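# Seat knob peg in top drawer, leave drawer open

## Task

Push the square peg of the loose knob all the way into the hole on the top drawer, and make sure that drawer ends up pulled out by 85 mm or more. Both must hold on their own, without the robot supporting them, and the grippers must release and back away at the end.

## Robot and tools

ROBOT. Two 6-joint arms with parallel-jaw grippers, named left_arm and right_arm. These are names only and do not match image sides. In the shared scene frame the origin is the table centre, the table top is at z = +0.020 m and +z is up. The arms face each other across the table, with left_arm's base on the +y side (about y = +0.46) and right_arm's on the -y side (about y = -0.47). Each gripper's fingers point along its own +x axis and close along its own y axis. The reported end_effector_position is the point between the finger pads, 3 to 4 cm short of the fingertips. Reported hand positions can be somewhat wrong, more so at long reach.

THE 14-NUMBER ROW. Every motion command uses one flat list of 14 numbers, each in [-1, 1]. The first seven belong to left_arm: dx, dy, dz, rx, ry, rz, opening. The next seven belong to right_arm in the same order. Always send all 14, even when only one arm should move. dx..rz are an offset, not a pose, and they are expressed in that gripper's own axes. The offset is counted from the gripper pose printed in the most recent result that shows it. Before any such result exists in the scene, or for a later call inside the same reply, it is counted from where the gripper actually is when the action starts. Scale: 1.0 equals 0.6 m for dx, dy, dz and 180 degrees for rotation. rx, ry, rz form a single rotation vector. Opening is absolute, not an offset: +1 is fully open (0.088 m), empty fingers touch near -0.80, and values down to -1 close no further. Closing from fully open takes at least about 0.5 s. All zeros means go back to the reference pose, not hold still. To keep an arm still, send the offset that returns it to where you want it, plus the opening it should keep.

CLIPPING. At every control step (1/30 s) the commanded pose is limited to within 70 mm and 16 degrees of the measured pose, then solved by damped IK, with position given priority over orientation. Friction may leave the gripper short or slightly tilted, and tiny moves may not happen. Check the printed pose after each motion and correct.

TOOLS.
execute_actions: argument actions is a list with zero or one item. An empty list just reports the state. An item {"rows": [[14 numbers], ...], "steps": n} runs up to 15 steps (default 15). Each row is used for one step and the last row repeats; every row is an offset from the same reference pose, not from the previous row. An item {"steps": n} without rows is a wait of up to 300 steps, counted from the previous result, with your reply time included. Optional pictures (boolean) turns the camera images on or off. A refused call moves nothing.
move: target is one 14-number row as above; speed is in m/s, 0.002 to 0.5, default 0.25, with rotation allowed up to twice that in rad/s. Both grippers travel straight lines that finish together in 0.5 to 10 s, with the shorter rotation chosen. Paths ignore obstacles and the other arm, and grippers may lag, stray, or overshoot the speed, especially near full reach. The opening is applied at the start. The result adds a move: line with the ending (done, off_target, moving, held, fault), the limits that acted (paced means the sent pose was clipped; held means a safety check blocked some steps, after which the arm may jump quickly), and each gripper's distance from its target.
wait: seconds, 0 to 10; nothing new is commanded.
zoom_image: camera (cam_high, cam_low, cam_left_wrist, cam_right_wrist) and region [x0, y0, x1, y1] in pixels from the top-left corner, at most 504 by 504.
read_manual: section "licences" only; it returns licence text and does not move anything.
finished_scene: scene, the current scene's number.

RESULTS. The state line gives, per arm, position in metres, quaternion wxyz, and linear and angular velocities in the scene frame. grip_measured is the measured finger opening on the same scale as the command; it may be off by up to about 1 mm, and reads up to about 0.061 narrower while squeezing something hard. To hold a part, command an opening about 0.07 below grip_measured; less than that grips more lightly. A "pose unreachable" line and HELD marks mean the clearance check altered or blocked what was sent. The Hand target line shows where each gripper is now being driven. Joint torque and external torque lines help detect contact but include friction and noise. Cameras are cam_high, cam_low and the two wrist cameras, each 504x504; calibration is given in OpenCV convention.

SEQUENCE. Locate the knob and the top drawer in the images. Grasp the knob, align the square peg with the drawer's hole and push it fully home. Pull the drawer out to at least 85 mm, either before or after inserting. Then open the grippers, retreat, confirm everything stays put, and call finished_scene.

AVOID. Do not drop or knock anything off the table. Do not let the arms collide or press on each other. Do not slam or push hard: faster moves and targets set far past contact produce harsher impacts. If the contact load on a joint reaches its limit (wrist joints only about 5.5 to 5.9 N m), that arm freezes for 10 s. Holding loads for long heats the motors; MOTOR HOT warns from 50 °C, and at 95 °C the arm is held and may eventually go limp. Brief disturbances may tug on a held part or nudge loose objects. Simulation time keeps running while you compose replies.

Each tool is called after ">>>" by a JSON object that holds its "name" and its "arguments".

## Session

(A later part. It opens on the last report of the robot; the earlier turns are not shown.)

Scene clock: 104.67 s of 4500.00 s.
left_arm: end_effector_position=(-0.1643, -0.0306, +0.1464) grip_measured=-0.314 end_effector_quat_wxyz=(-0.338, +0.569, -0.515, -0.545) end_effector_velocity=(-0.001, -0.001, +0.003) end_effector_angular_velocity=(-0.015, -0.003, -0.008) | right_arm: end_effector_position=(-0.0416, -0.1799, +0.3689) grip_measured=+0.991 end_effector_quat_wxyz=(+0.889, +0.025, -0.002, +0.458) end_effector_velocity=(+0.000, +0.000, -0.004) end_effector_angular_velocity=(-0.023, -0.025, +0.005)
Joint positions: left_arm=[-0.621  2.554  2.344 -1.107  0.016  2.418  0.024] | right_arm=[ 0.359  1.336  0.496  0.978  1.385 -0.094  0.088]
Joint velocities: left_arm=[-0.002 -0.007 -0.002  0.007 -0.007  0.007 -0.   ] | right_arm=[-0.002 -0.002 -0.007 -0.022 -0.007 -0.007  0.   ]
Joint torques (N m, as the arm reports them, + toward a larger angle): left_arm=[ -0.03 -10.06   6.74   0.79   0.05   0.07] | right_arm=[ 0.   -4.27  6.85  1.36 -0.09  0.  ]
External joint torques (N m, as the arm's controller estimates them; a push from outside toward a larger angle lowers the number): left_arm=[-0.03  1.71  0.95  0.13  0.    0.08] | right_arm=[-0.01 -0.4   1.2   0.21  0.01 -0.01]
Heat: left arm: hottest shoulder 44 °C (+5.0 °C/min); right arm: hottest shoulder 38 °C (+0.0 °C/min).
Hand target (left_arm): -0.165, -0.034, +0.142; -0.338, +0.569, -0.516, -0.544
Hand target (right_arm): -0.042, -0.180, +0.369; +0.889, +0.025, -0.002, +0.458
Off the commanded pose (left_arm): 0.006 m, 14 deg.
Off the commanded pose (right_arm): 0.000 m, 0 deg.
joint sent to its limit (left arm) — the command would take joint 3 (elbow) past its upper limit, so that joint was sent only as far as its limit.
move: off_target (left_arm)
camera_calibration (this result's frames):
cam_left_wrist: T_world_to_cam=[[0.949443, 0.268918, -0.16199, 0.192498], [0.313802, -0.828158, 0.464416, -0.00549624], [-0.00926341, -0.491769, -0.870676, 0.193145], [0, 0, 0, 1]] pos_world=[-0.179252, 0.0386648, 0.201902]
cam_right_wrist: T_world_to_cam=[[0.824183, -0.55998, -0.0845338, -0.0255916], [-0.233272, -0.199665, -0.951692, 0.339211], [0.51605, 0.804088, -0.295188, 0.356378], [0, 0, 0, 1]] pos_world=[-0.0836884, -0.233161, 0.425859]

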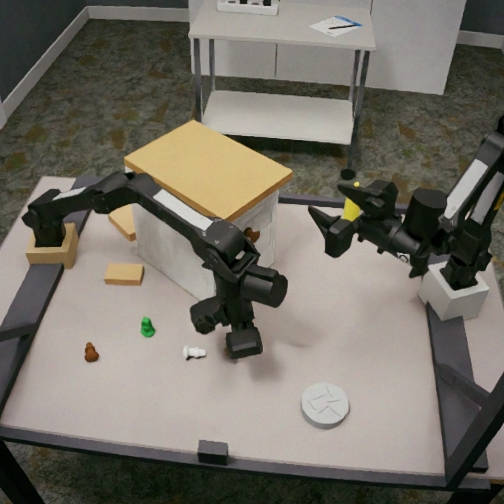

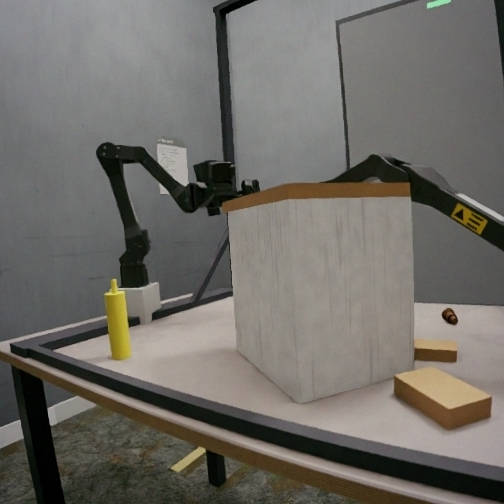

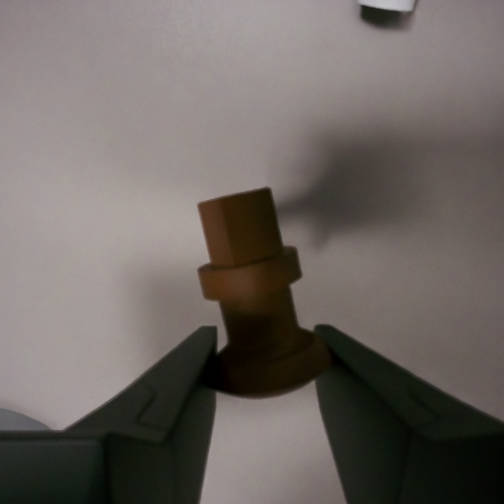

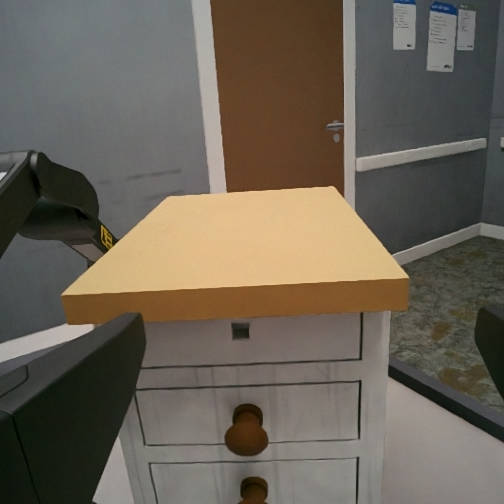

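>>> {"name": "move", "arguments": {"target": [0.055,-0.022,0.051,0,-0.057,-0.057,-0.5,0,0,0,0,0,0,1], "speed": 0.05}}

Scene clock: 118.60 s of 4500.00 s.
left_arm: end_effector_position=(-0.1624, -0.0046, +0.1113) grip_measured=-0.314 end_effector_quat_wxyz=(-0.394, +0.566, -0.465, -0.556) end_effector_velocity=(+0.000, +0.006, +0.000) end_effector_angular_velocity=(+0.023, -0.003, +0.004) | right_arm: end_effector_position=(-0.0416, -0.1799, +0.3689) grip_measured=+0.991 end_effector_quat_wxyz=(+0.889, +0.025, -0.002, +0.458) end_effector_velocity=(-0.001, +0.001, -0.000) end_effector_angular_velocity=(-0.000, -0.006, +0.019)
Joint positions: left_arm=[-0.643  2.616  2.344 -1.197  0.004  2.398  0.024] | right_arm=[ 0.359  1.336  0.496  0.978  1.385 -0.094  0.088]
Joint velocities: left_arm=[-0.002 -0.002 -0.002 -0.022  0.007 -0.007 -0.   ] | right_arm=[-0.002 -0.002 -0.007  0.007 -0.022 -0.007 -0.   ]
Joint torques (N m, as the arm reports them, + toward a larger angle): left_arm=[-0.35 -9.87  6.55  0.1  -0.11 -0.05] | right_arm=[ 0.04 -4.27  6.83  1.35 -0.08 -0.01]
External joint torques (N m, as the arm's controller estimates them; a push from outside toward a larger angle lowers the number): left_arm=[-0.35  1.84  1.05 -0.29 -0.15 -0.04] | right_arm=[ 0.04 -0.37  1.16  0.19  0.02 -0.01]
Heat: left arm: hottest shoulder 45 °C (+6.1 °C/min); right arm: hottest shoulder 38 °C (+0.0 °C/min).
Hand target (left_arm): -0.164, -0.005, +0.106; -0.396, +0.566, -0.463, -0.555
Hand target (right_arm): -0.042, -0.180, +0.369; +0.889, +0.025, -0.002, +0.458
Off the commanded pose (left_arm): 0.005 m, 6 deg.
Off the commanded pose (right_arm): 0.000 m, 0 deg.
joint sent to its limit (left arm) — the command would take joint 3 (elbow) past its upper limit, so that joint was sent only as far as its limit.
After step 90, 8.13 s passed at rest.
move: off_target (left_arm)
camera_calibration (this result's frames):
cam_left_wrist: T_world_to_cam=[[0.95763, 0.28307, -0.0530647, 0.167295], [0.281908, -0.883623, 0.373815, 0.0364026], [0.0589266, -0.372936, -0.925984, 0.193162], [0, 0, 0, 1]] pos_world=[-0.181852, 0.0568471, 0.174135]
cam_right_wrist: T_world_to_cam=[[0.824183, -0.55998, -0.0845338, -0.0255916], [-0.233272, -0.199665, -0.951692, 0.339211], [0.51605, 0.804088, -0.295188, 0.356378], [0, 0, 0, 1]] pos_world=[-0.0836884, -0.233161, 0.425859]

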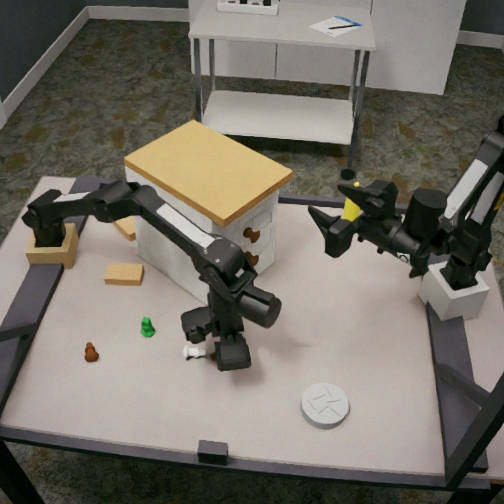

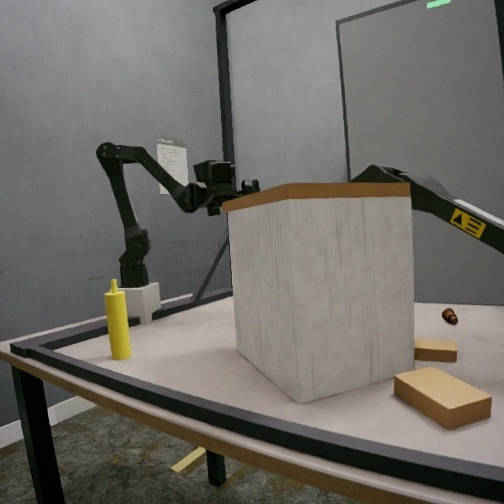

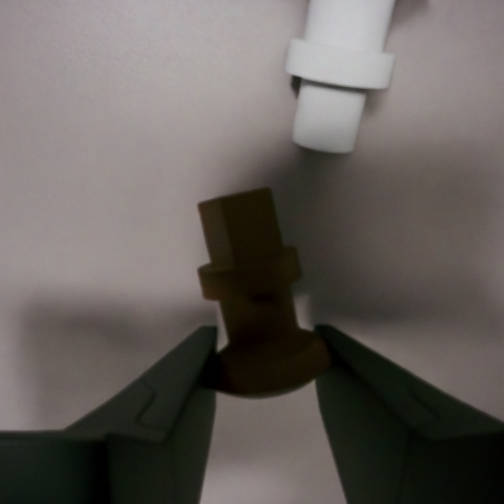

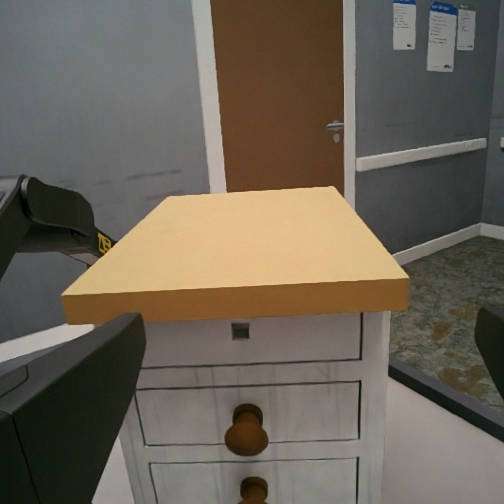

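>>> {"name": "move", "arguments": {"target": [0,0.094,0.05,0,0,0,-0.5,0,0,0,0,0,0,1], "speed": 0.06}}

>>> {"name": "move", "arguments": {"target": [0.03,0,0,0,0,0,-0.5,0,0,0,0,0,0,1], "speed": 0.03}}

Scene clock: 127.00 s of 4500.00 s.
left_arm: end_effector_position=(-0.2223, +0.0128, +0.1136) grip_measured=-0.314 end_effector_quat_wxyz=(-0.367, +0.564, -0.490, -0.554) end_effector_velocity=(+0.005, -0.001, +0.000) end_effector_angular_velocity=(-0.007, -0.023, -0.001) | right_arm: end_effector_position=(-0.0416, -0.1799, +0.3689) grip_measured=+0.991 end_effector_quat_wxyz=(+0.889, +0.025, -0.002, +0.458) end_effector_velocity=(+0.000, +0.001, -0.002) end_effector_angular_velocity=(-0.019, -0.022, +0.005)
Joint positions: left_arm=[-0.759  2.616  2.344 -1.125 -0.003  2.284  0.024] | right_arm=[ 0.359  1.336  0.496  0.978  1.385 -0.094  0.088]
Joint velocities: left_arm=[ 0.002 -0.002 -0.002 -0.007 -0.022  0.007 -0.   ] | right_arm=[-0.002 -0.002 -0.002 -0.022 -0.007 -0.007 -0.   ]
Joint torques (N m, as the arm reports them, + toward a larger angle): left_arm=[  0.01 -10.87   6.64   0.68  -0.11  -0.12] | right_arm=[ 0.05 -4.3   6.84  1.35 -0.1  -0.01]
External joint torques (N m, as the arm's controller estimates them; a push from outside toward a larger angle lowers the number): left_arm=[-0.1   0.82  1.07  0.16 -0.15 -0.11] | right_arm=[ 0.05 -0.43  1.2   0.2   0.   -0.02]
Heat: left arm: hottest shoulder 46 °C (+6.0 °C/min); right arm: hottest shoulder 38 °C (+0.0 °C/min).
Hand target (left_arm): -0.224, +0.010, +0.114; -0.363, +0.565, -0.493, -0.553
Hand target (right_arm): -0.042, -0.180, +0.369; +0.889, +0.025, -0.002, +0.458
Off the commanded pose (left_arm): 0.004 m, 4 deg.
Off the commanded pose (right_arm): 0.000 m, 0 deg.
joint sent to its limit (left arm) — the command would take joint 3 (elbow) past its upper limit, so that joint was sent only as far as its limit.
After step 90, 3.97 s passed at rest.
move: off_target (left_arm)
camera_calibration (this result's frames):
cam_left_wrist: T_world_to_cam=[[0.954608, 0.276082, -0.111817, 0.225964], [0.297361, -0.861454, 0.411672, 0.0666688], [0.0173302, -0.426235, -0.904446, 0.194279], [0, 0, 0, 1]] pos_world=[-0.238899, 0.077856, 0.173535]
cam_right_wrist: T_world_to_cam=[[0.824183, -0.55998, -0.0845338, -0.0255916], [-0.233272, -0.199665, -0.951692, 0.339211], [0.51605, 0.804088, -0.295188, 0.356378], [0, 0, 0, 1]] pos_world=[-0.0836884, -0.233161, 0.425859]

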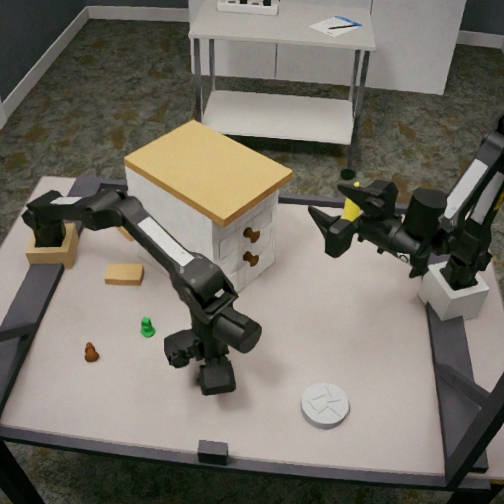

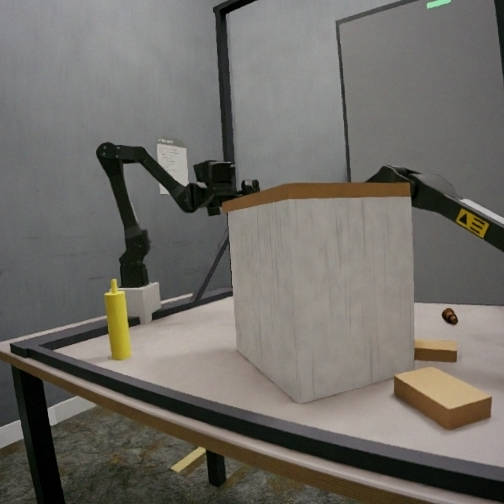

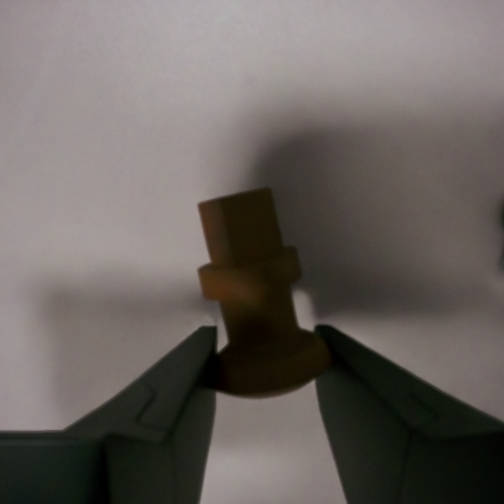

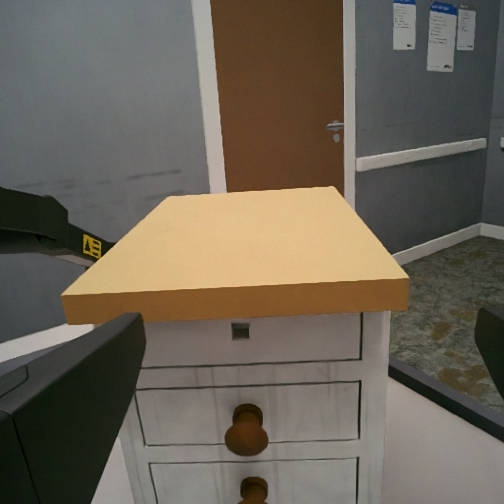

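Scene clock: 127.97 s of 4500.00 s.
left_arm: end_effector_position=(-0.2255, +0.0081, +0.1073) grip_measured=-0.314 end_effector_quat_wxyz=(-0.359, +0.564, -0.497, -0.553) end_effector_velocity=(+0.003, -0.004, +0.001) end_effector_angular_velocity=(-0.017, -0.013, +0.014) | right_arm: end_effector_position=(-0.0416, -0.1799, +0.3689) grip_measured=+0.991 end_effector_quat_wxyz=(+0.889, +0.025, -0.002, +0.458) end_effector_velocity=(-0.002, +0.002, -0.003) end_effector_angular_velocity=(-0.020, -0.022, +0.020)
Joint positions: left_arm=[-0.759  2.626  2.335 -1.084 -0.003  2.284  0.024] | right_arm=[ 0.359  1.336  0.496  0.978  1.385 -0.094  0.088]
Joint velocities: left_arm=[ 0.002 -0.002 -0.002  0.007 -0.022 -0.007 -0.   ] | right_arm=[-0.002 -0.002 -0.002 -0.037 -0.022  0.007 -0.   ]
Joint torques (N m, as the arm reports them, + toward a larger angle): left_arm=[ -0.01 -10.03   4.3    0.73   0.03   0.  ] | right_arm=[ 0.   -4.27  6.83  1.35 -0.09 -0.01]
External joint torques (N m, as the arm's controller estimates them; a push from outside toward a larger angle lowers the number): left_arm=[-0.11  1.8  -1.33  0.18 -0.01  0.01] | right_arm=[-0.03 -0.43  1.18  0.21  0.02 -0.01]
Heat: left arm: hottest shoulder 46 °C (+6.1 °C/min); right arm: hottest shoulder 38 °C (+0.0 °C/min).
Hand target (left_arm): -0.224, +0.010, +0.096; -0.367, +0.564, -0.490, -0.554
Hand target (right_arm): -0.042, -0.180, +0.369; +0.889, +0.025, -0.002, +0.458
Off the commanded pose (left_arm): 0.012 m, 1 deg.
Off the commanded pose (right_arm): 0.000 m, 0 deg.
move: off_target (left_arm)
camera_calibration (this result's frames):
cam_left_wrist: T_world_to_cam=[[0.953171, 0.273959, -0.128106, 0.231038], [0.302361, -0.854068, 0.423256, 0.065988], [0.00654404, -0.442169, -0.896908, 0.183502], [0, 0, 0, 1]] pos_world=[-0.241372, 0.0742022, 0.166252]
cam_right_wrist: T_world_to_cam=[[0.824183, -0.55998, -0.0845338, -0.0255916], [-0.233272, -0.199665, -0.951692, 0.339211], [0.51605, 0.804088, -0.295188, 0.356378], [0, 0, 0, 1]] pos_world=[-0.0836884, -0.233161, 0.425859]

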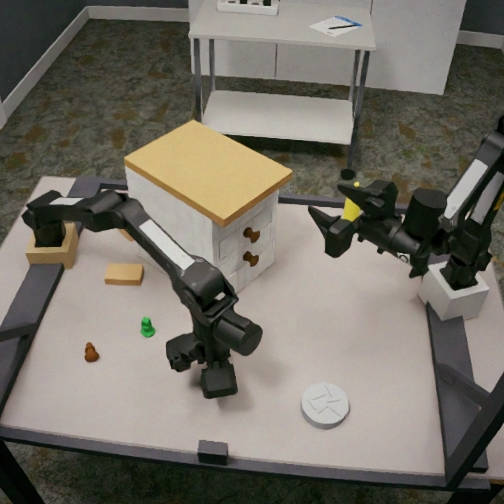

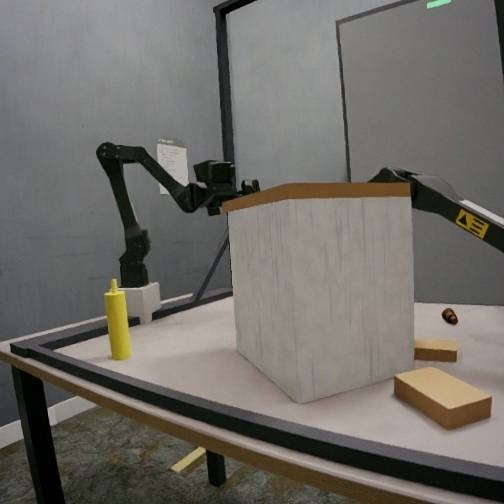

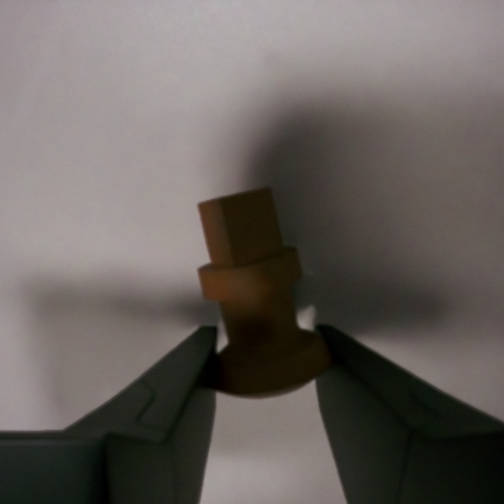

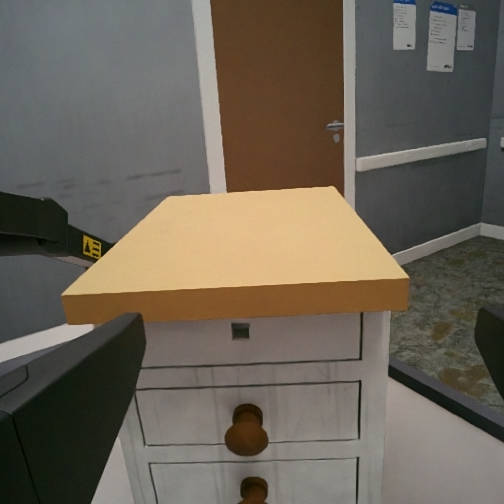

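>>> {"name": "move", "arguments": {"target": [-0.01,0,0,0,0,0,0.3,0,0,0,0,0,0,1], "speed": 0.03}}

>>> {"name": "move", "arguments": {"target": [-0.15,0,0.05,0,0,0,0.3,0,0,0,0,0,0,1], "speed": 0.12}}

Scene clock: 130.60 s of 4500.00 s.
left_arm: end_effector_position=(-0.2242, +0.0100, +0.1066) grip_measured=+0.295 end_effector_quat_wxyz=(-0.363, +0.564, -0.493, -0.554) end_effector_velocity=(+0.003, +0.000, +0.000) end_effector_angular_velocity=(-0.005, -0.021, +0.009) | right_arm: end_effector_position=(-0.0416, -0.1799, +0.3689) grip_measured=+0.991 end_effector_quat_wxyz=(+0.889, +0.025, -0.002, +0.458) end_effector_velocity=(-0.001, -0.000, +0.001) end_effector_angular_velocity=(+0.002, -0.002, +0.010)
Joint positions: left_arm=[-0.759  2.626  2.335 -1.095 -0.003  2.284  0.053] | right_arm=[ 0.359  1.336  0.496  0.978  1.385 -0.094  0.088]
Joint velocities: left_arm=[-0.002 -0.002 -0.002 -0.007 -0.022 -0.007  0.   ] | right_arm=[ 0.002 -0.002 -0.002  0.007 -0.007 -0.007 -0.   ]
Joint torques (N m, as the arm reports them, + toward a larger angle): left_arm=[ -0.19 -13.03   5.48   0.24   0.01  -0.01] | right_arm=[ 0.02 -4.25  6.85  1.35 -0.08 -0.02]
External joint torques (N m, as the arm's controller estimates them; a push from outside toward a larger angle lowers the number): left_arm=[-0.3  -1.1  -0.2  -0.31 -0.02  0.  ] | right_arm=[ 0.01 -0.35  1.14  0.19  0.02 -0.03]
Heat: left arm: hottest shoulder 47 °C (+7.1 °C/min); right arm: hottest shoulder 38 °C (+0.0 °C/min).
Hand target (left_arm): -0.225, +0.009, +0.113; -0.359, +0.564, -0.497, -0.553
Hand target (right_arm): -0.042, -0.180, +0.369; +0.889, +0.025, -0.002, +0.458
Off the commanded pose (left_arm): 0.007 m, 1 deg.
Off the commanded pose (right_arm): 0.000 m, 0 deg.
move: done
camera_calibration (this result's frames):
cam_left_wrist: T_world_to_cam=[[0.953939, 0.275094, -0.119677, 0.228448], [0.299754, -0.857918, 0.417281, 0.0676008], [0.0121185, -0.433934, -0.900863, 0.185361], [0, 0, 0, 1]] pos_world=[-0.240436, 0.0755855, 0.166116]
cam_right_wrist: T_world_to_cam=[[0.824183, -0.55998, -0.0845338, -0.0255916], [-0.233272, -0.199665, -0.951692, 0.339211], [0.51605, 0.804088, -0.295188, 0.356378], [0, 0, 0, 1]] pos_world=[-0.0836884, -0.233161, 0.425859]

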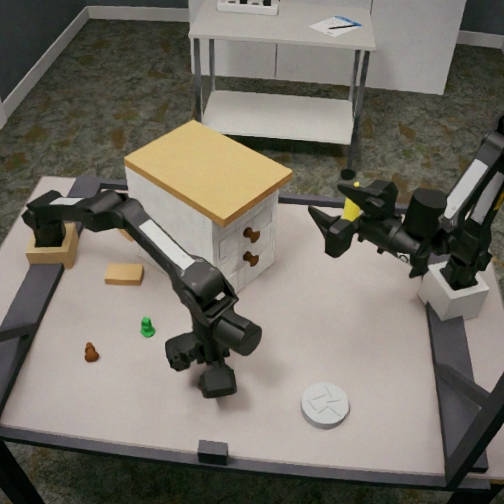

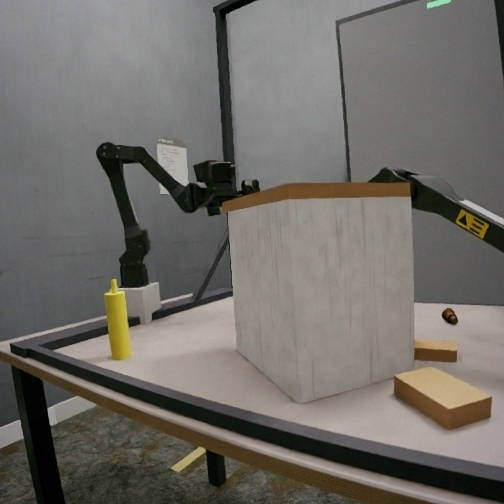

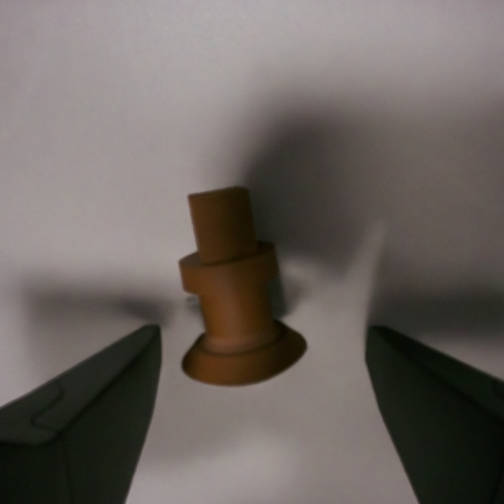

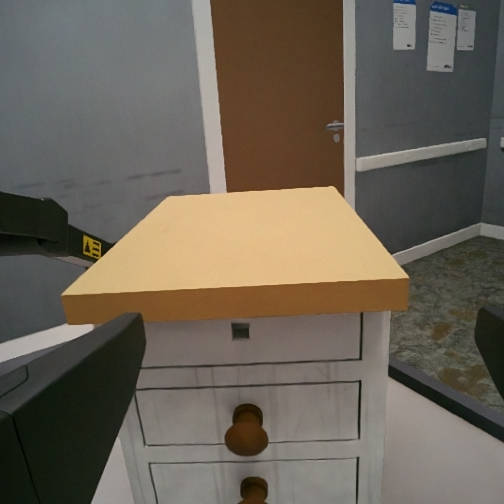

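Scene clock: 131.83 s of 4500.00 s.
left_arm: end_effector_position=(-0.2230, +0.0500, +0.1811) grip_measured=+0.297 end_effector_quat_wxyz=(-0.369, +0.563, -0.489, -0.556) end_effector_velocity=(+0.005, +0.004, -0.002) end_effector_angular_velocity=(+0.009, -0.032, +0.008) | right_arm: end_effector_position=(-0.0416, -0.1799, +0.3689) grip_measured=+0.991 end_effector_quat_wxyz=(+0.889, +0.025, -0.002, +0.458) end_effector_velocity=(-0.001, +0.001, -0.002) end_effector_angular_velocity=(-0.011, -0.017, +0.019)
Joint positions: left_arm=[-0.803  2.43   2.269 -1.24  -0.007  2.241  0.054] | right_arm=[ 0.359  1.336  0.496  0.978  1.385 -0.094  0.088]
Joint velocities: left_arm=[-0.002 -0.002 -0.007 -0.022 -0.022 -0.007 -0.001] | right_arm=[-0.002 -0.002 -0.007 -0.007 -0.022 -0.007 -0.   ]
Joint torques (N m, as the arm reports them, + toward a larger angle): left_arm=[ -0.2  -13.76   4.32   0.29  -0.12  -0.13] | right_arm=[ 0.02 -4.3   6.85  1.35 -0.09 -0.01]
External joint torques (N m, as the arm's controller estimates them; a push from outside toward a larger angle lowers the number): left_arm=[-0.21 -2.77 -1.25 -0.22 -0.16 -0.12] | right_arm=[ 0.03 -0.46  1.21  0.2   0.01 -0.02]
Heat: left arm: hottest shoulder 47 °C (+7.1 °C/min); right arm: hottest shoulder 38 °C (+0.0 °C/min).
Hand target (left_arm): -0.223, +0.052, +0.192; -0.363, +0.564, -0.493, -0.554
Hand target (right_arm): -0.042, -0.180, +0.369; +0.889, +0.025, -0.002, +0.458
Off the commanded pose (left_arm): 0.011 m, 1 deg.
Off the commanded pose (right_arm): 0.000 m, 0 deg.
move: off_target (left_arm)
camera_calibration (this result's frames):
cam_left_wrist: T_world_to_cam=[[0.954677, 0.276399, -0.110432, 0.223677], [0.297152, -0.863766, 0.406951, 0.0720753], [0.0170938, -0.421322, -0.90675, 0.271358], [0, 0, 0, 1]] pos_world=[-0.239595, 0.114761, 0.241424]
cam_right_wrist: T_world_to_cam=[[0.824183, -0.55998, -0.0845338, -0.0255916], [-0.233272, -0.199665, -0.951692, 0.339211], [0.51605, 0.804088, -0.295188, 0.356378], [0, 0, 0, 1]] pos_world=[-0.0836884, -0.233161, 0.425859]

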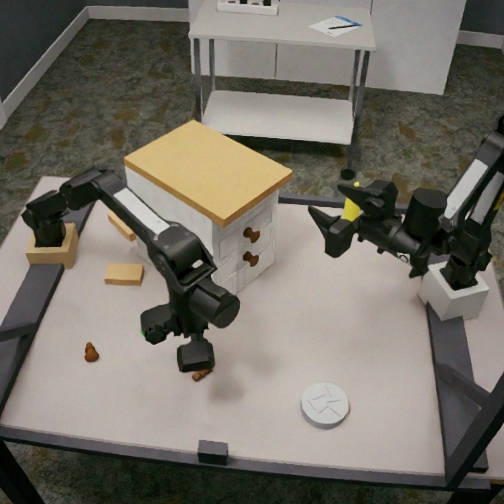

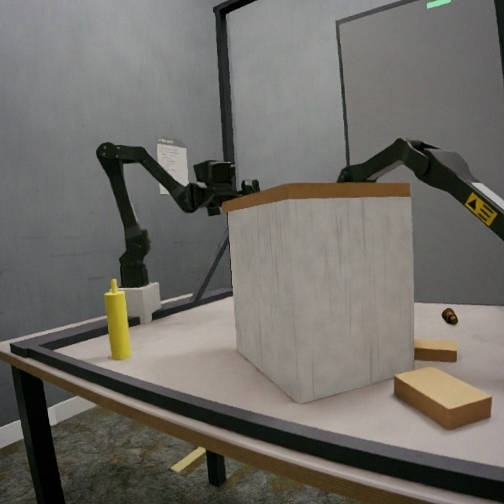

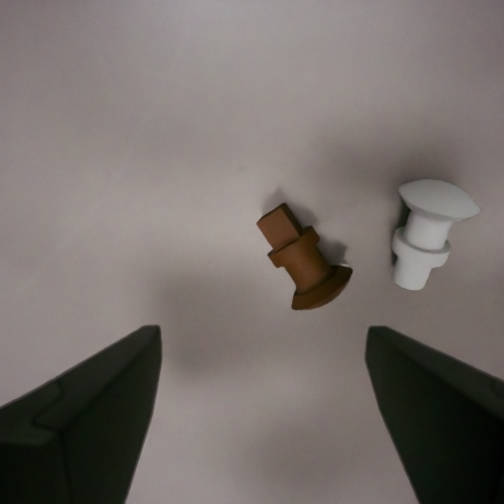

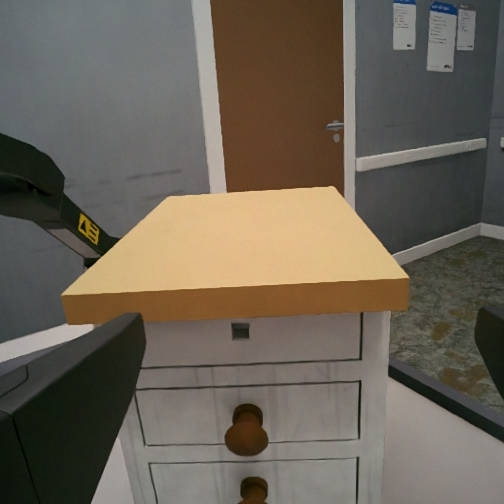

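>>> {"name": "move", "arguments": {"target": [-0.2,0.0,0.33,0,0,0,0.3,0,0,0,0,0,0,1], "speed": 0.25}}

>>> {"name": "zoom_image", "arguments": {"camera": "cam_high", "region": [140,320,260,410]}}

Scene clock: 136.37 s of 4500.00 s.
left_arm: end_effector_position=(-0.2657, +0.2534, +0.2721) grip_measured=+0.297 end_effector_quat_wxyz=(-0.373, +0.563, -0.484, -0.556) end_effector_velocity=(+0.004, +0.004, -0.001) end_effector_angular_velocity=(+0.019, -0.013, +0.018) | right_arm: end_effector_position=(-0.0416, -0.1799, +0.3689) grip_measured=+0.991 end_effector_quat_wxyz=(+0.889, +0.025, -0.002, +0.458) end_effector_velocity=(-0.002, +0.002, -0.002) end_effector_angular_velocity=(-0.018, -0.023, +0.019)
Joint positions: left_arm=[-1.224  1.965  1.884 -1.349 -0.07   1.824  0.054] | right_arm=[ 0.359  1.336  0.496  0.978  1.385 -0.094  0.088]
Joint velocities: left_arm=[-0.002 -0.002 -0.002 -0.022  0.007 -0.022 -0.   ] | right_arm=[-0.002 -0.002 -0.002 -0.022 -0.022 -0.007 -0.   ]
Joint torques (N m, as the arm reports them, + toward a larger angle): left_arm=[ -0.27 -10.45   4.78   0.22  -0.13  -0.06] | right_arm=[ 0.04 -4.24  6.78  1.35 -0.09 -0.01]
External joint torques (N m, as the arm's controller estimates them; a push from outside toward a larger angle lowers the number): left_arm=[-0.25 -2.2  -0.7  -0.26 -0.15 -0.05] | right_arm=[ 0.04 -0.37  1.13  0.2   0.01 -0.02]
Heat: left arm: hottest shoulder 49 °C (+9.0 °C/min); right arm: hottest shoulder 38 °C (+0.0 °C/min).
Hand target (left_arm): -0.264, +0.256, +0.279; -0.368, +0.562, -0.489, -0.557
Hand target (right_arm): -0.042, -0.180, +0.369; +0.889, +0.025, -0.002, +0.458
Off the commanded pose (left_arm): 0.006 m, 1 deg.
Off the commanded pose (right_arm): 0.000 m, 0 deg.
move: done
camera_calibration (this result's frames):
cam_left_wrist: T_world_to_cam=[[0.955336, 0.277607, -0.101329, 0.215581], [0.294614, -0.867807, 0.400141, 0.225588], [0.0231481, -0.412122, -0.910835, 0.440664], [0, 0, 0, 1]] pos_world=[-0.282614, 0.317527, 0.33295]
cam_right_wrist: T_world_to_cam=[[0.824183, -0.55998, -0.0845338, -0.0255916], [-0.233272, -0.199665, -0.951692, 0.339211], [0.51605, 0.804088, -0.295188, 0.356378], [0, 0, 0, 1]] pos_world=[-0.0836884, -0.233161, 0.425859]

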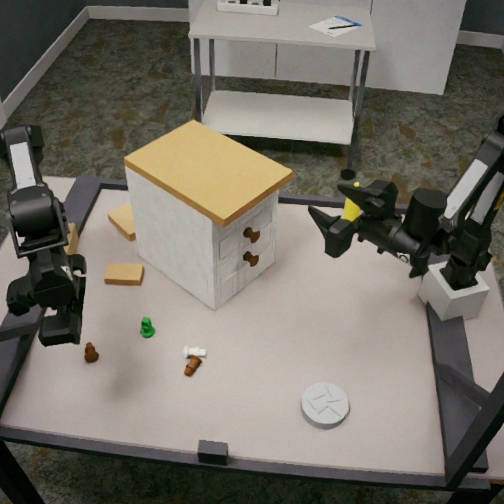

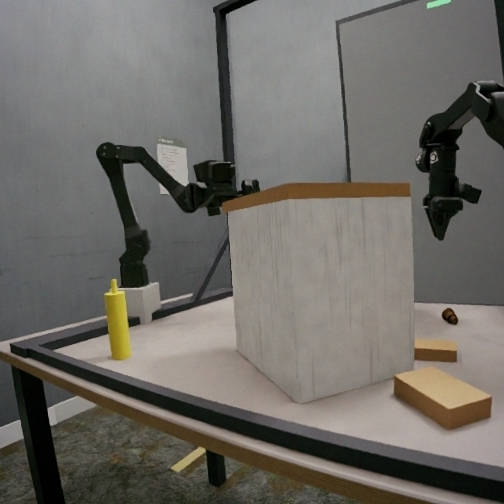

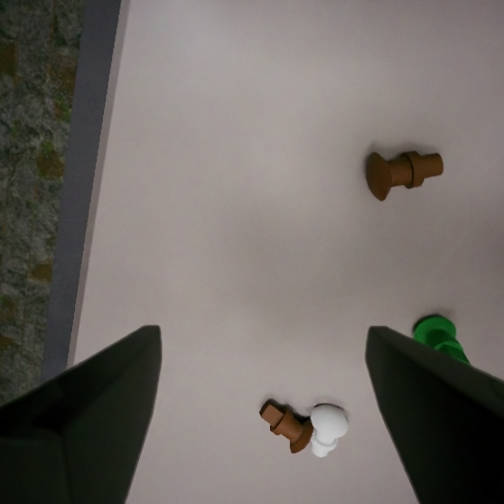

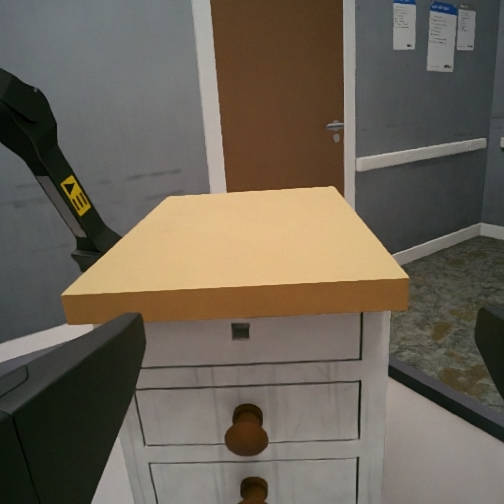

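Region (140, 320, 260, 410) of cam_high's 504x504 image, scaled by 4.200, with more detail than that image has; it fills the top 378 rows of this view, and the rest is white.

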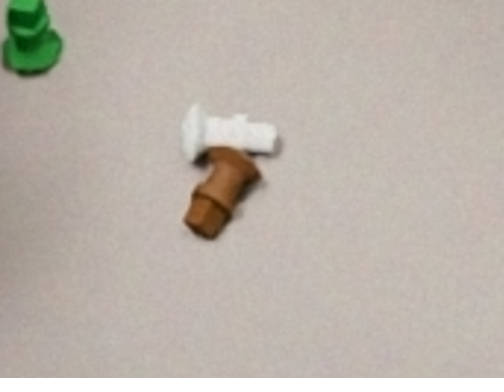

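>>> {"name": "move", "arguments": {"target": [0.232,-0.037,-0.296,-0.227,-0.018,-0.048,0.3,0,0,0,0,0,0,1], "speed": 0.2}}

Scene clock: 165.47 s of 4500.00 s.
left_arm: end_effector_position=(-0.2085, +0.0726, +0.1540) grip_measured=+0.297 end_effector_quat_wxyz=(-0.206, +0.677, -0.211, -0.674) end_effector_velocity=(+0.002, +0.002, -0.003) end_effector_angular_velocity=(+0.013, -0.019, +0.005) | right_arm: end_effector_position=(-0.0416, -0.1799, +0.3689) grip_measured=+0.991 end_effector_quat_wxyz=(+0.889, +0.025, -0.002, +0.458) end_effector_velocity=(+0.000, +0.000, -0.001) end_effector_angular_velocity=(-0.009, -0.012, +0.005)
Joint positions: left_arm=[-0.806  2.478  2.26  -1.347 -0.006  1.527  0.054] | right_arm=[ 0.359  1.336  0.496  0.978  1.385 -0.094  0.088]
Joint velocities: left_arm=[-0.002  0.012  0.012 -0.022 -0.007 -0.007 -0.   ] | right_arm=[-0.002 -0.002 -0.002 -0.007 -0.007 -0.007  0.   ]
Joint torques (N m, as the arm reports them, + toward a larger angle): left_arm=[ 0.02 -9.32  6.33 -0.07  0.2  -0.03] | right_arm=[ 0.04 -4.27  6.79  1.36 -0.08 -0.01]
External joint torques (N m, as the arm's controller estimates them; a push from outside toward a larger angle lowers the number): left_arm=[-0.06  1.55  1.03 -0.33  0.15 -0.03] | right_arm=[ 0.04 -0.37  1.11  0.2   0.02 -0.02]
Heat: left arm: hottest shoulder 50 °C (+6.0 °C/min); right arm: hottest shoulder 38 °C (+0.0 °C/min). Fold the left arm in close to its base before you think long.
Hand target (left_arm): -0.209, +0.072, +0.149; -0.207, +0.677, -0.207, -0.675
Hand target (right_arm): -0.042, -0.180, +0.369; +0.889, +0.025, -0.002, +0.458
Off the commanded pose (left_arm): 0.005 m, 1 deg.
Off the commanded pose (right_arm): 0.000 m, 0 deg.
MOTOR HOT: a motor of the left arm reached 50 °C. Now the hottest motor of the left arm, joint 2 (shoulder), reports 50 °C. The temperature limit of the motors' drives, at which the controller stops that arm, is 95 °C. To cool a motor, set the load down, stop pushing, or move to a pose that needs little force.
After step 90, 23.67 s passed at rest.
move: done
camera_calibration (this result's frames):
cam_left_wrist: T_world_to_cam=[[0.542853, 0.839717, 0.013652, 0.0546847], [0.79503, -0.519067, 0.313841, 0.191454], [0.270624, -0.159516, -0.949377, 0.296491], [0, 0, 0, 1]] pos_world=[-0.262135, 0.100753, 0.220649]
cam_right_wrist: T_world_to_cam=[[0.824183, -0.55998, -0.0845338, -0.0255916], [-0.233272, -0.199665, -0.951692, 0.339211], [0.51605, 0.804088, -0.295188, 0.356378], [0, 0, 0, 1]] pos_world=[-0.0836884, -0.233161, 0.425859]

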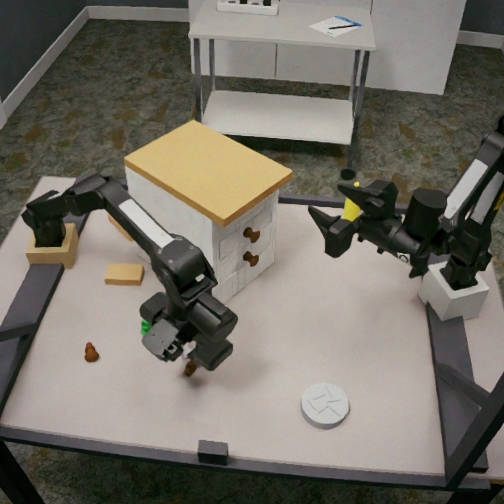

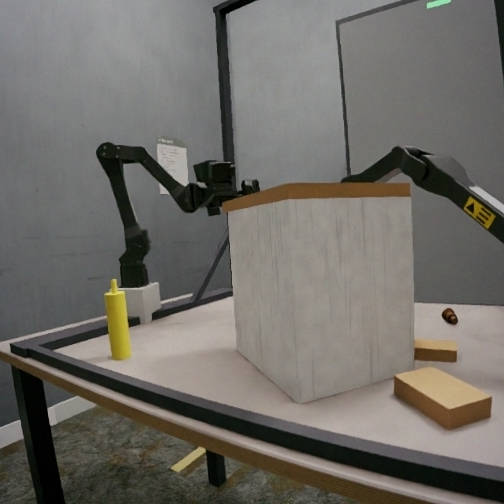

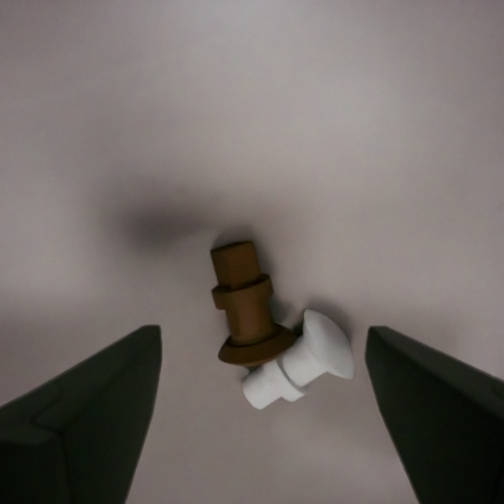

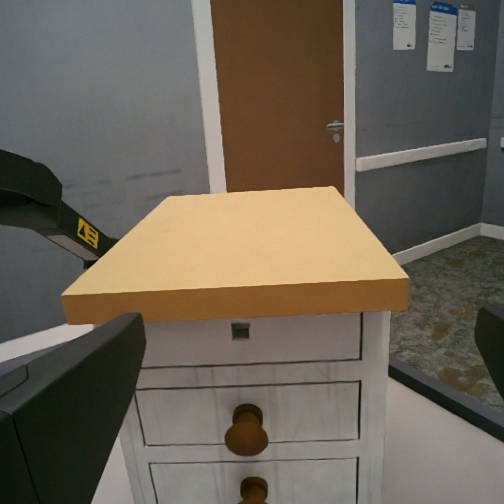

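>>> {"name": "move", "arguments": {"target": [0.05,0.013,-0.018,-0.055,0,0,0.05,0,0,0,0,0,0,1], "speed": 0.06}}

Scene clock: 173.13 s of 4500.00 s.
left_arm: end_effector_position=(-0.2070, +0.0593, +0.1343) grip_measured=+0.053 end_effector_quat_wxyz=(-0.142, +0.689, -0.162, -0.693) end_effector_velocity=(+0.003, +0.005, -0.002) end_effector_angular_velocity=(+0.018, -0.021, +0.020) | right_arm: end_effector_position=(-0.0416, -0.1799, +0.3689) grip_measured=+0.991 end_effector_quat_wxyz=(+0.889, +0.025, -0.002, +0.458) end_effector_velocity=(-0.001, -0.000, +0.001) end_effector_angular_velocity=(+0.002, -0.002, +0.010)
Joint positions: left_arm=[-0.787  2.51   2.241 -1.273 -0.006  1.381  0.042] | right_arm=[ 0.359  1.336  0.496  0.978  1.385 -0.094  0.088]
Joint velocities: left_arm=[-0.002  0.002 -0.002 -0.022 -0.007 -0.022 -0.   ] | right_arm=[ 0.002 -0.002 -0.002  0.007 -0.007 -0.007 -0.   ]
Joint torques (N m, as the arm reports them, + toward a larger angle): left_arm=[ 0.21 -9.41  4.04  0.46  0.02 -0.09] | right_arm=[ 0.01 -4.27  6.83  1.35 -0.08 -0.01]
External joint torques (N m, as the arm's controller estimates them; a push from outside toward a larger angle lowers the number): left_arm=[ 0.21  1.74 -1.34  0.16 -0.03 -0.08] | right_arm=[-0.02 -0.34  1.11  0.17  0.02 -0.02]
Heat: left arm: hottest shoulder 49 °C (+4.0 °C/min); right arm: hottest shoulder 38 °C (+0.0 °C/min). Fold the left arm in close to its base before you think long.
Hand target (left_arm): -0.204, +0.060, +0.124; -0.146, +0.692, -0.152, -0.690
Hand target (right_arm): -0.042, -0.180, +0.369; +0.889, +0.025, -0.002, +0.458
Off the commanded pose (left_arm): 0.011 m, 1 deg.
Off the commanded pose (right_arm): 0.000 m, 0 deg.
MOTOR HOT: still on. Now the hottest motor of the left arm, joint 2 (shoulder), reports 49 °C; a drive's own limit is 95 °C.
After step 90, 2.93 s passed at rest.
move: off_target (left_arm)
camera_calibration (this result's frames):
cam_left_wrist: T_world_to_cam=[[0.397442, 0.91759, -0.00832666, 0.033545], [0.873891, -0.375715, 0.308467, 0.198081], [0.279918, -0.129874, -0.951198, 0.275635], [0, 0, 0, 1]] pos_world=[-0.263588, 0.0794393, 0.201361]
cam_right_wrist: T_world_to_cam=[[0.824183, -0.55998, -0.0845338, -0.0255916], [-0.233272, -0.199665, -0.951692, 0.339211], [0.51605, 0.804088, -0.295188, 0.356378], [0, 0, 0, 1]] pos_world=[-0.0836884, -0.233161, 0.425859]

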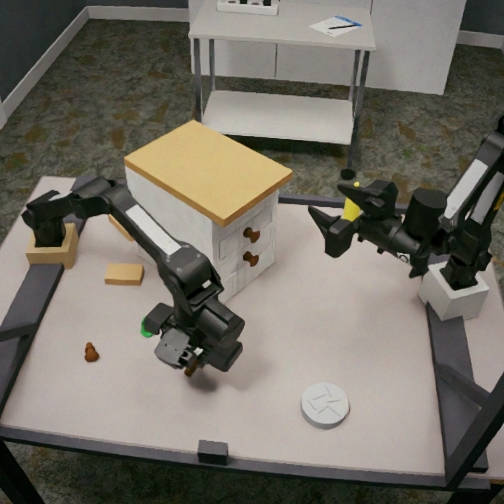

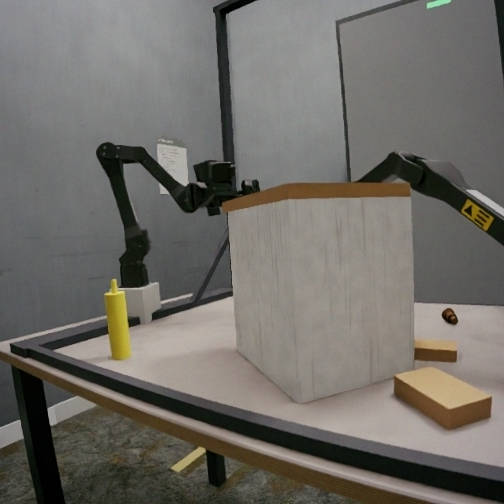

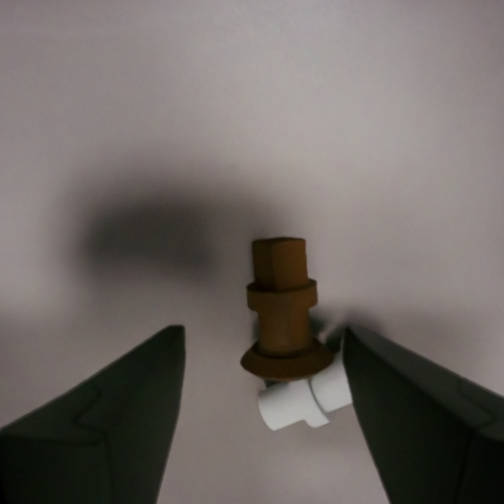

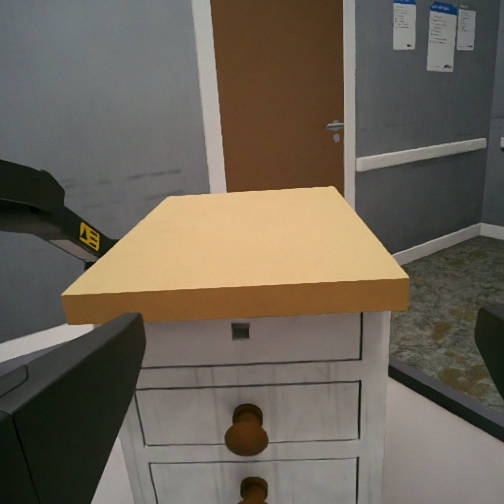

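>>> {"name": "move", "arguments": {"target": [0.035,-0.013,0.004,0,0,0,0.05,0,0,0,0,0,0,1], "speed": 0.04}}

Scene clock: 176.53 s of 4500.00 s.
left_arm: end_effector_position=(-0.2043, +0.0666, +0.1032) grip_measured=+0.053 end_effector_quat_wxyz=(-0.148, +0.692, -0.155, -0.690) end_effector_velocity=(+0.002, +0.003, -0.005) end_effector_angular_velocity=(+0.006, -0.013, +0.005) | right_arm: end_effector_position=(-0.0416, -0.1799, +0.3689) grip_measured=+0.991 end_effector_quat_wxyz=(+0.889, +0.025, -0.002, +0.458) end_effector_velocity=(+0.000, +0.000, +0.001) end_effector_angular_velocity=(-0.007, -0.014, +0.004)
Joint positions: left_arm=[-0.791  2.51   2.117 -1.171 -0.006  1.375  0.042] | right_arm=[ 0.359  1.336  0.496  0.978  1.385 -0.094  0.088]
Joint velocities: left_arm=[-0.002  0.002 -0.017  0.007 -0.007 -0.007 -0.   ] | right_arm=[-0.002 -0.002 -0.002  0.007 -0.007 -0.022 -0.   ]
Joint torques (N m, as the arm reports them, + toward a larger angle): left_arm=[ -0.16 -14.03   3.92   0.41   0.01  -0.09] | right_arm=[-0.01 -4.24  6.84  1.34 -0.08 -0.01]
External joint torques (N m, as the arm's controller estimates them; a push from outside toward a larger angle lowers the number): left_arm=[-0.15 -3.11 -1.33  0.12 -0.04 -0.09] | right_arm=[-0.01 -0.32  1.14  0.18  0.02 -0.02]
Heat: left arm: hottest shoulder 50 °C (+5.0 °C/min); right arm: hottest shoulder 38 °C (+0.0 °C/min). Fold the left arm in close to its base before you think long.
Hand target (left_arm): -0.206, +0.067, +0.113; -0.142, +0.689, -0.162, -0.693
Hand target (right_arm): -0.042, -0.180, +0.369; +0.889, +0.025, -0.002, +0.458
Off the commanded pose (left_arm): 0.010 m, 1 deg.
Off the commanded pose (right_arm): 0.000 m, 0 deg.
MOTOR HOT: still on. Now the hottest motor of the left arm, joint 2 (shoulder), reports 50 °C; a drive's own limit is 95 °C.
move: off_target (left_arm)
camera_calibration (this result's frames):
cam_left_wrist: T_world_to_cam=[[0.396366, 0.918007, 0.0125224, 0.0231335], [0.870468, -0.380106, 0.312737, 0.207179], [0.291855, -0.113058, -0.949757, 0.247396], [0, 0, 0, 1]] pos_world=[-0.261715, 0.0854832, 0.169884]
cam_right_wrist: T_world_to_cam=[[0.824183, -0.55998, -0.0845338, -0.0255916], [-0.233272, -0.199665, -0.951692, 0.339211], [0.51605, 0.804088, -0.295188, 0.356378], [0, 0, 0, 1]] pos_world=[-0.0836884, -0.233161, 0.425859]

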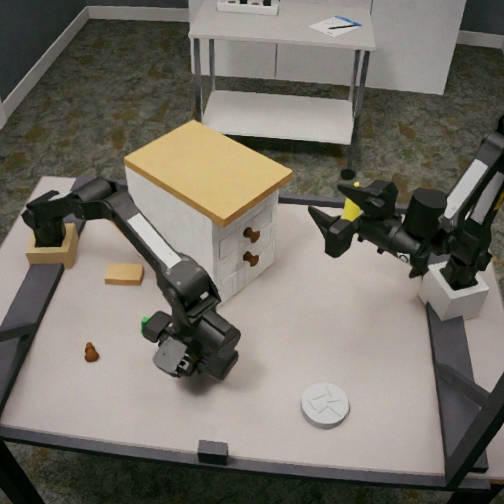

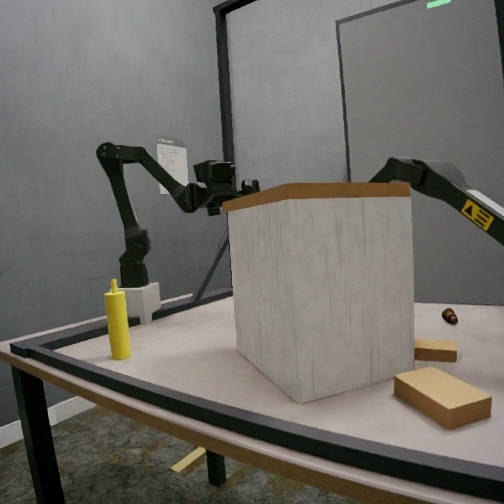

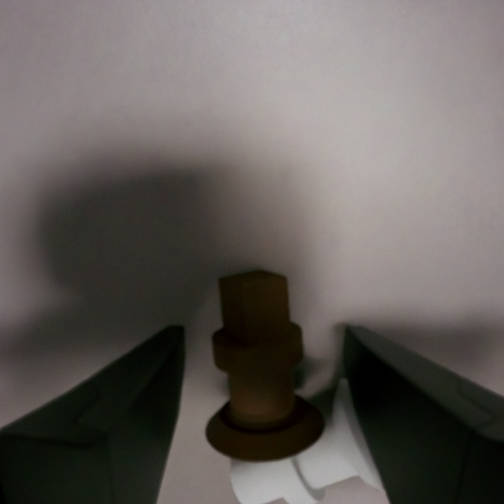

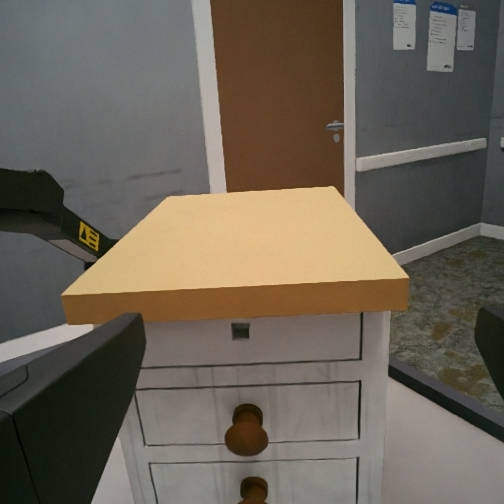

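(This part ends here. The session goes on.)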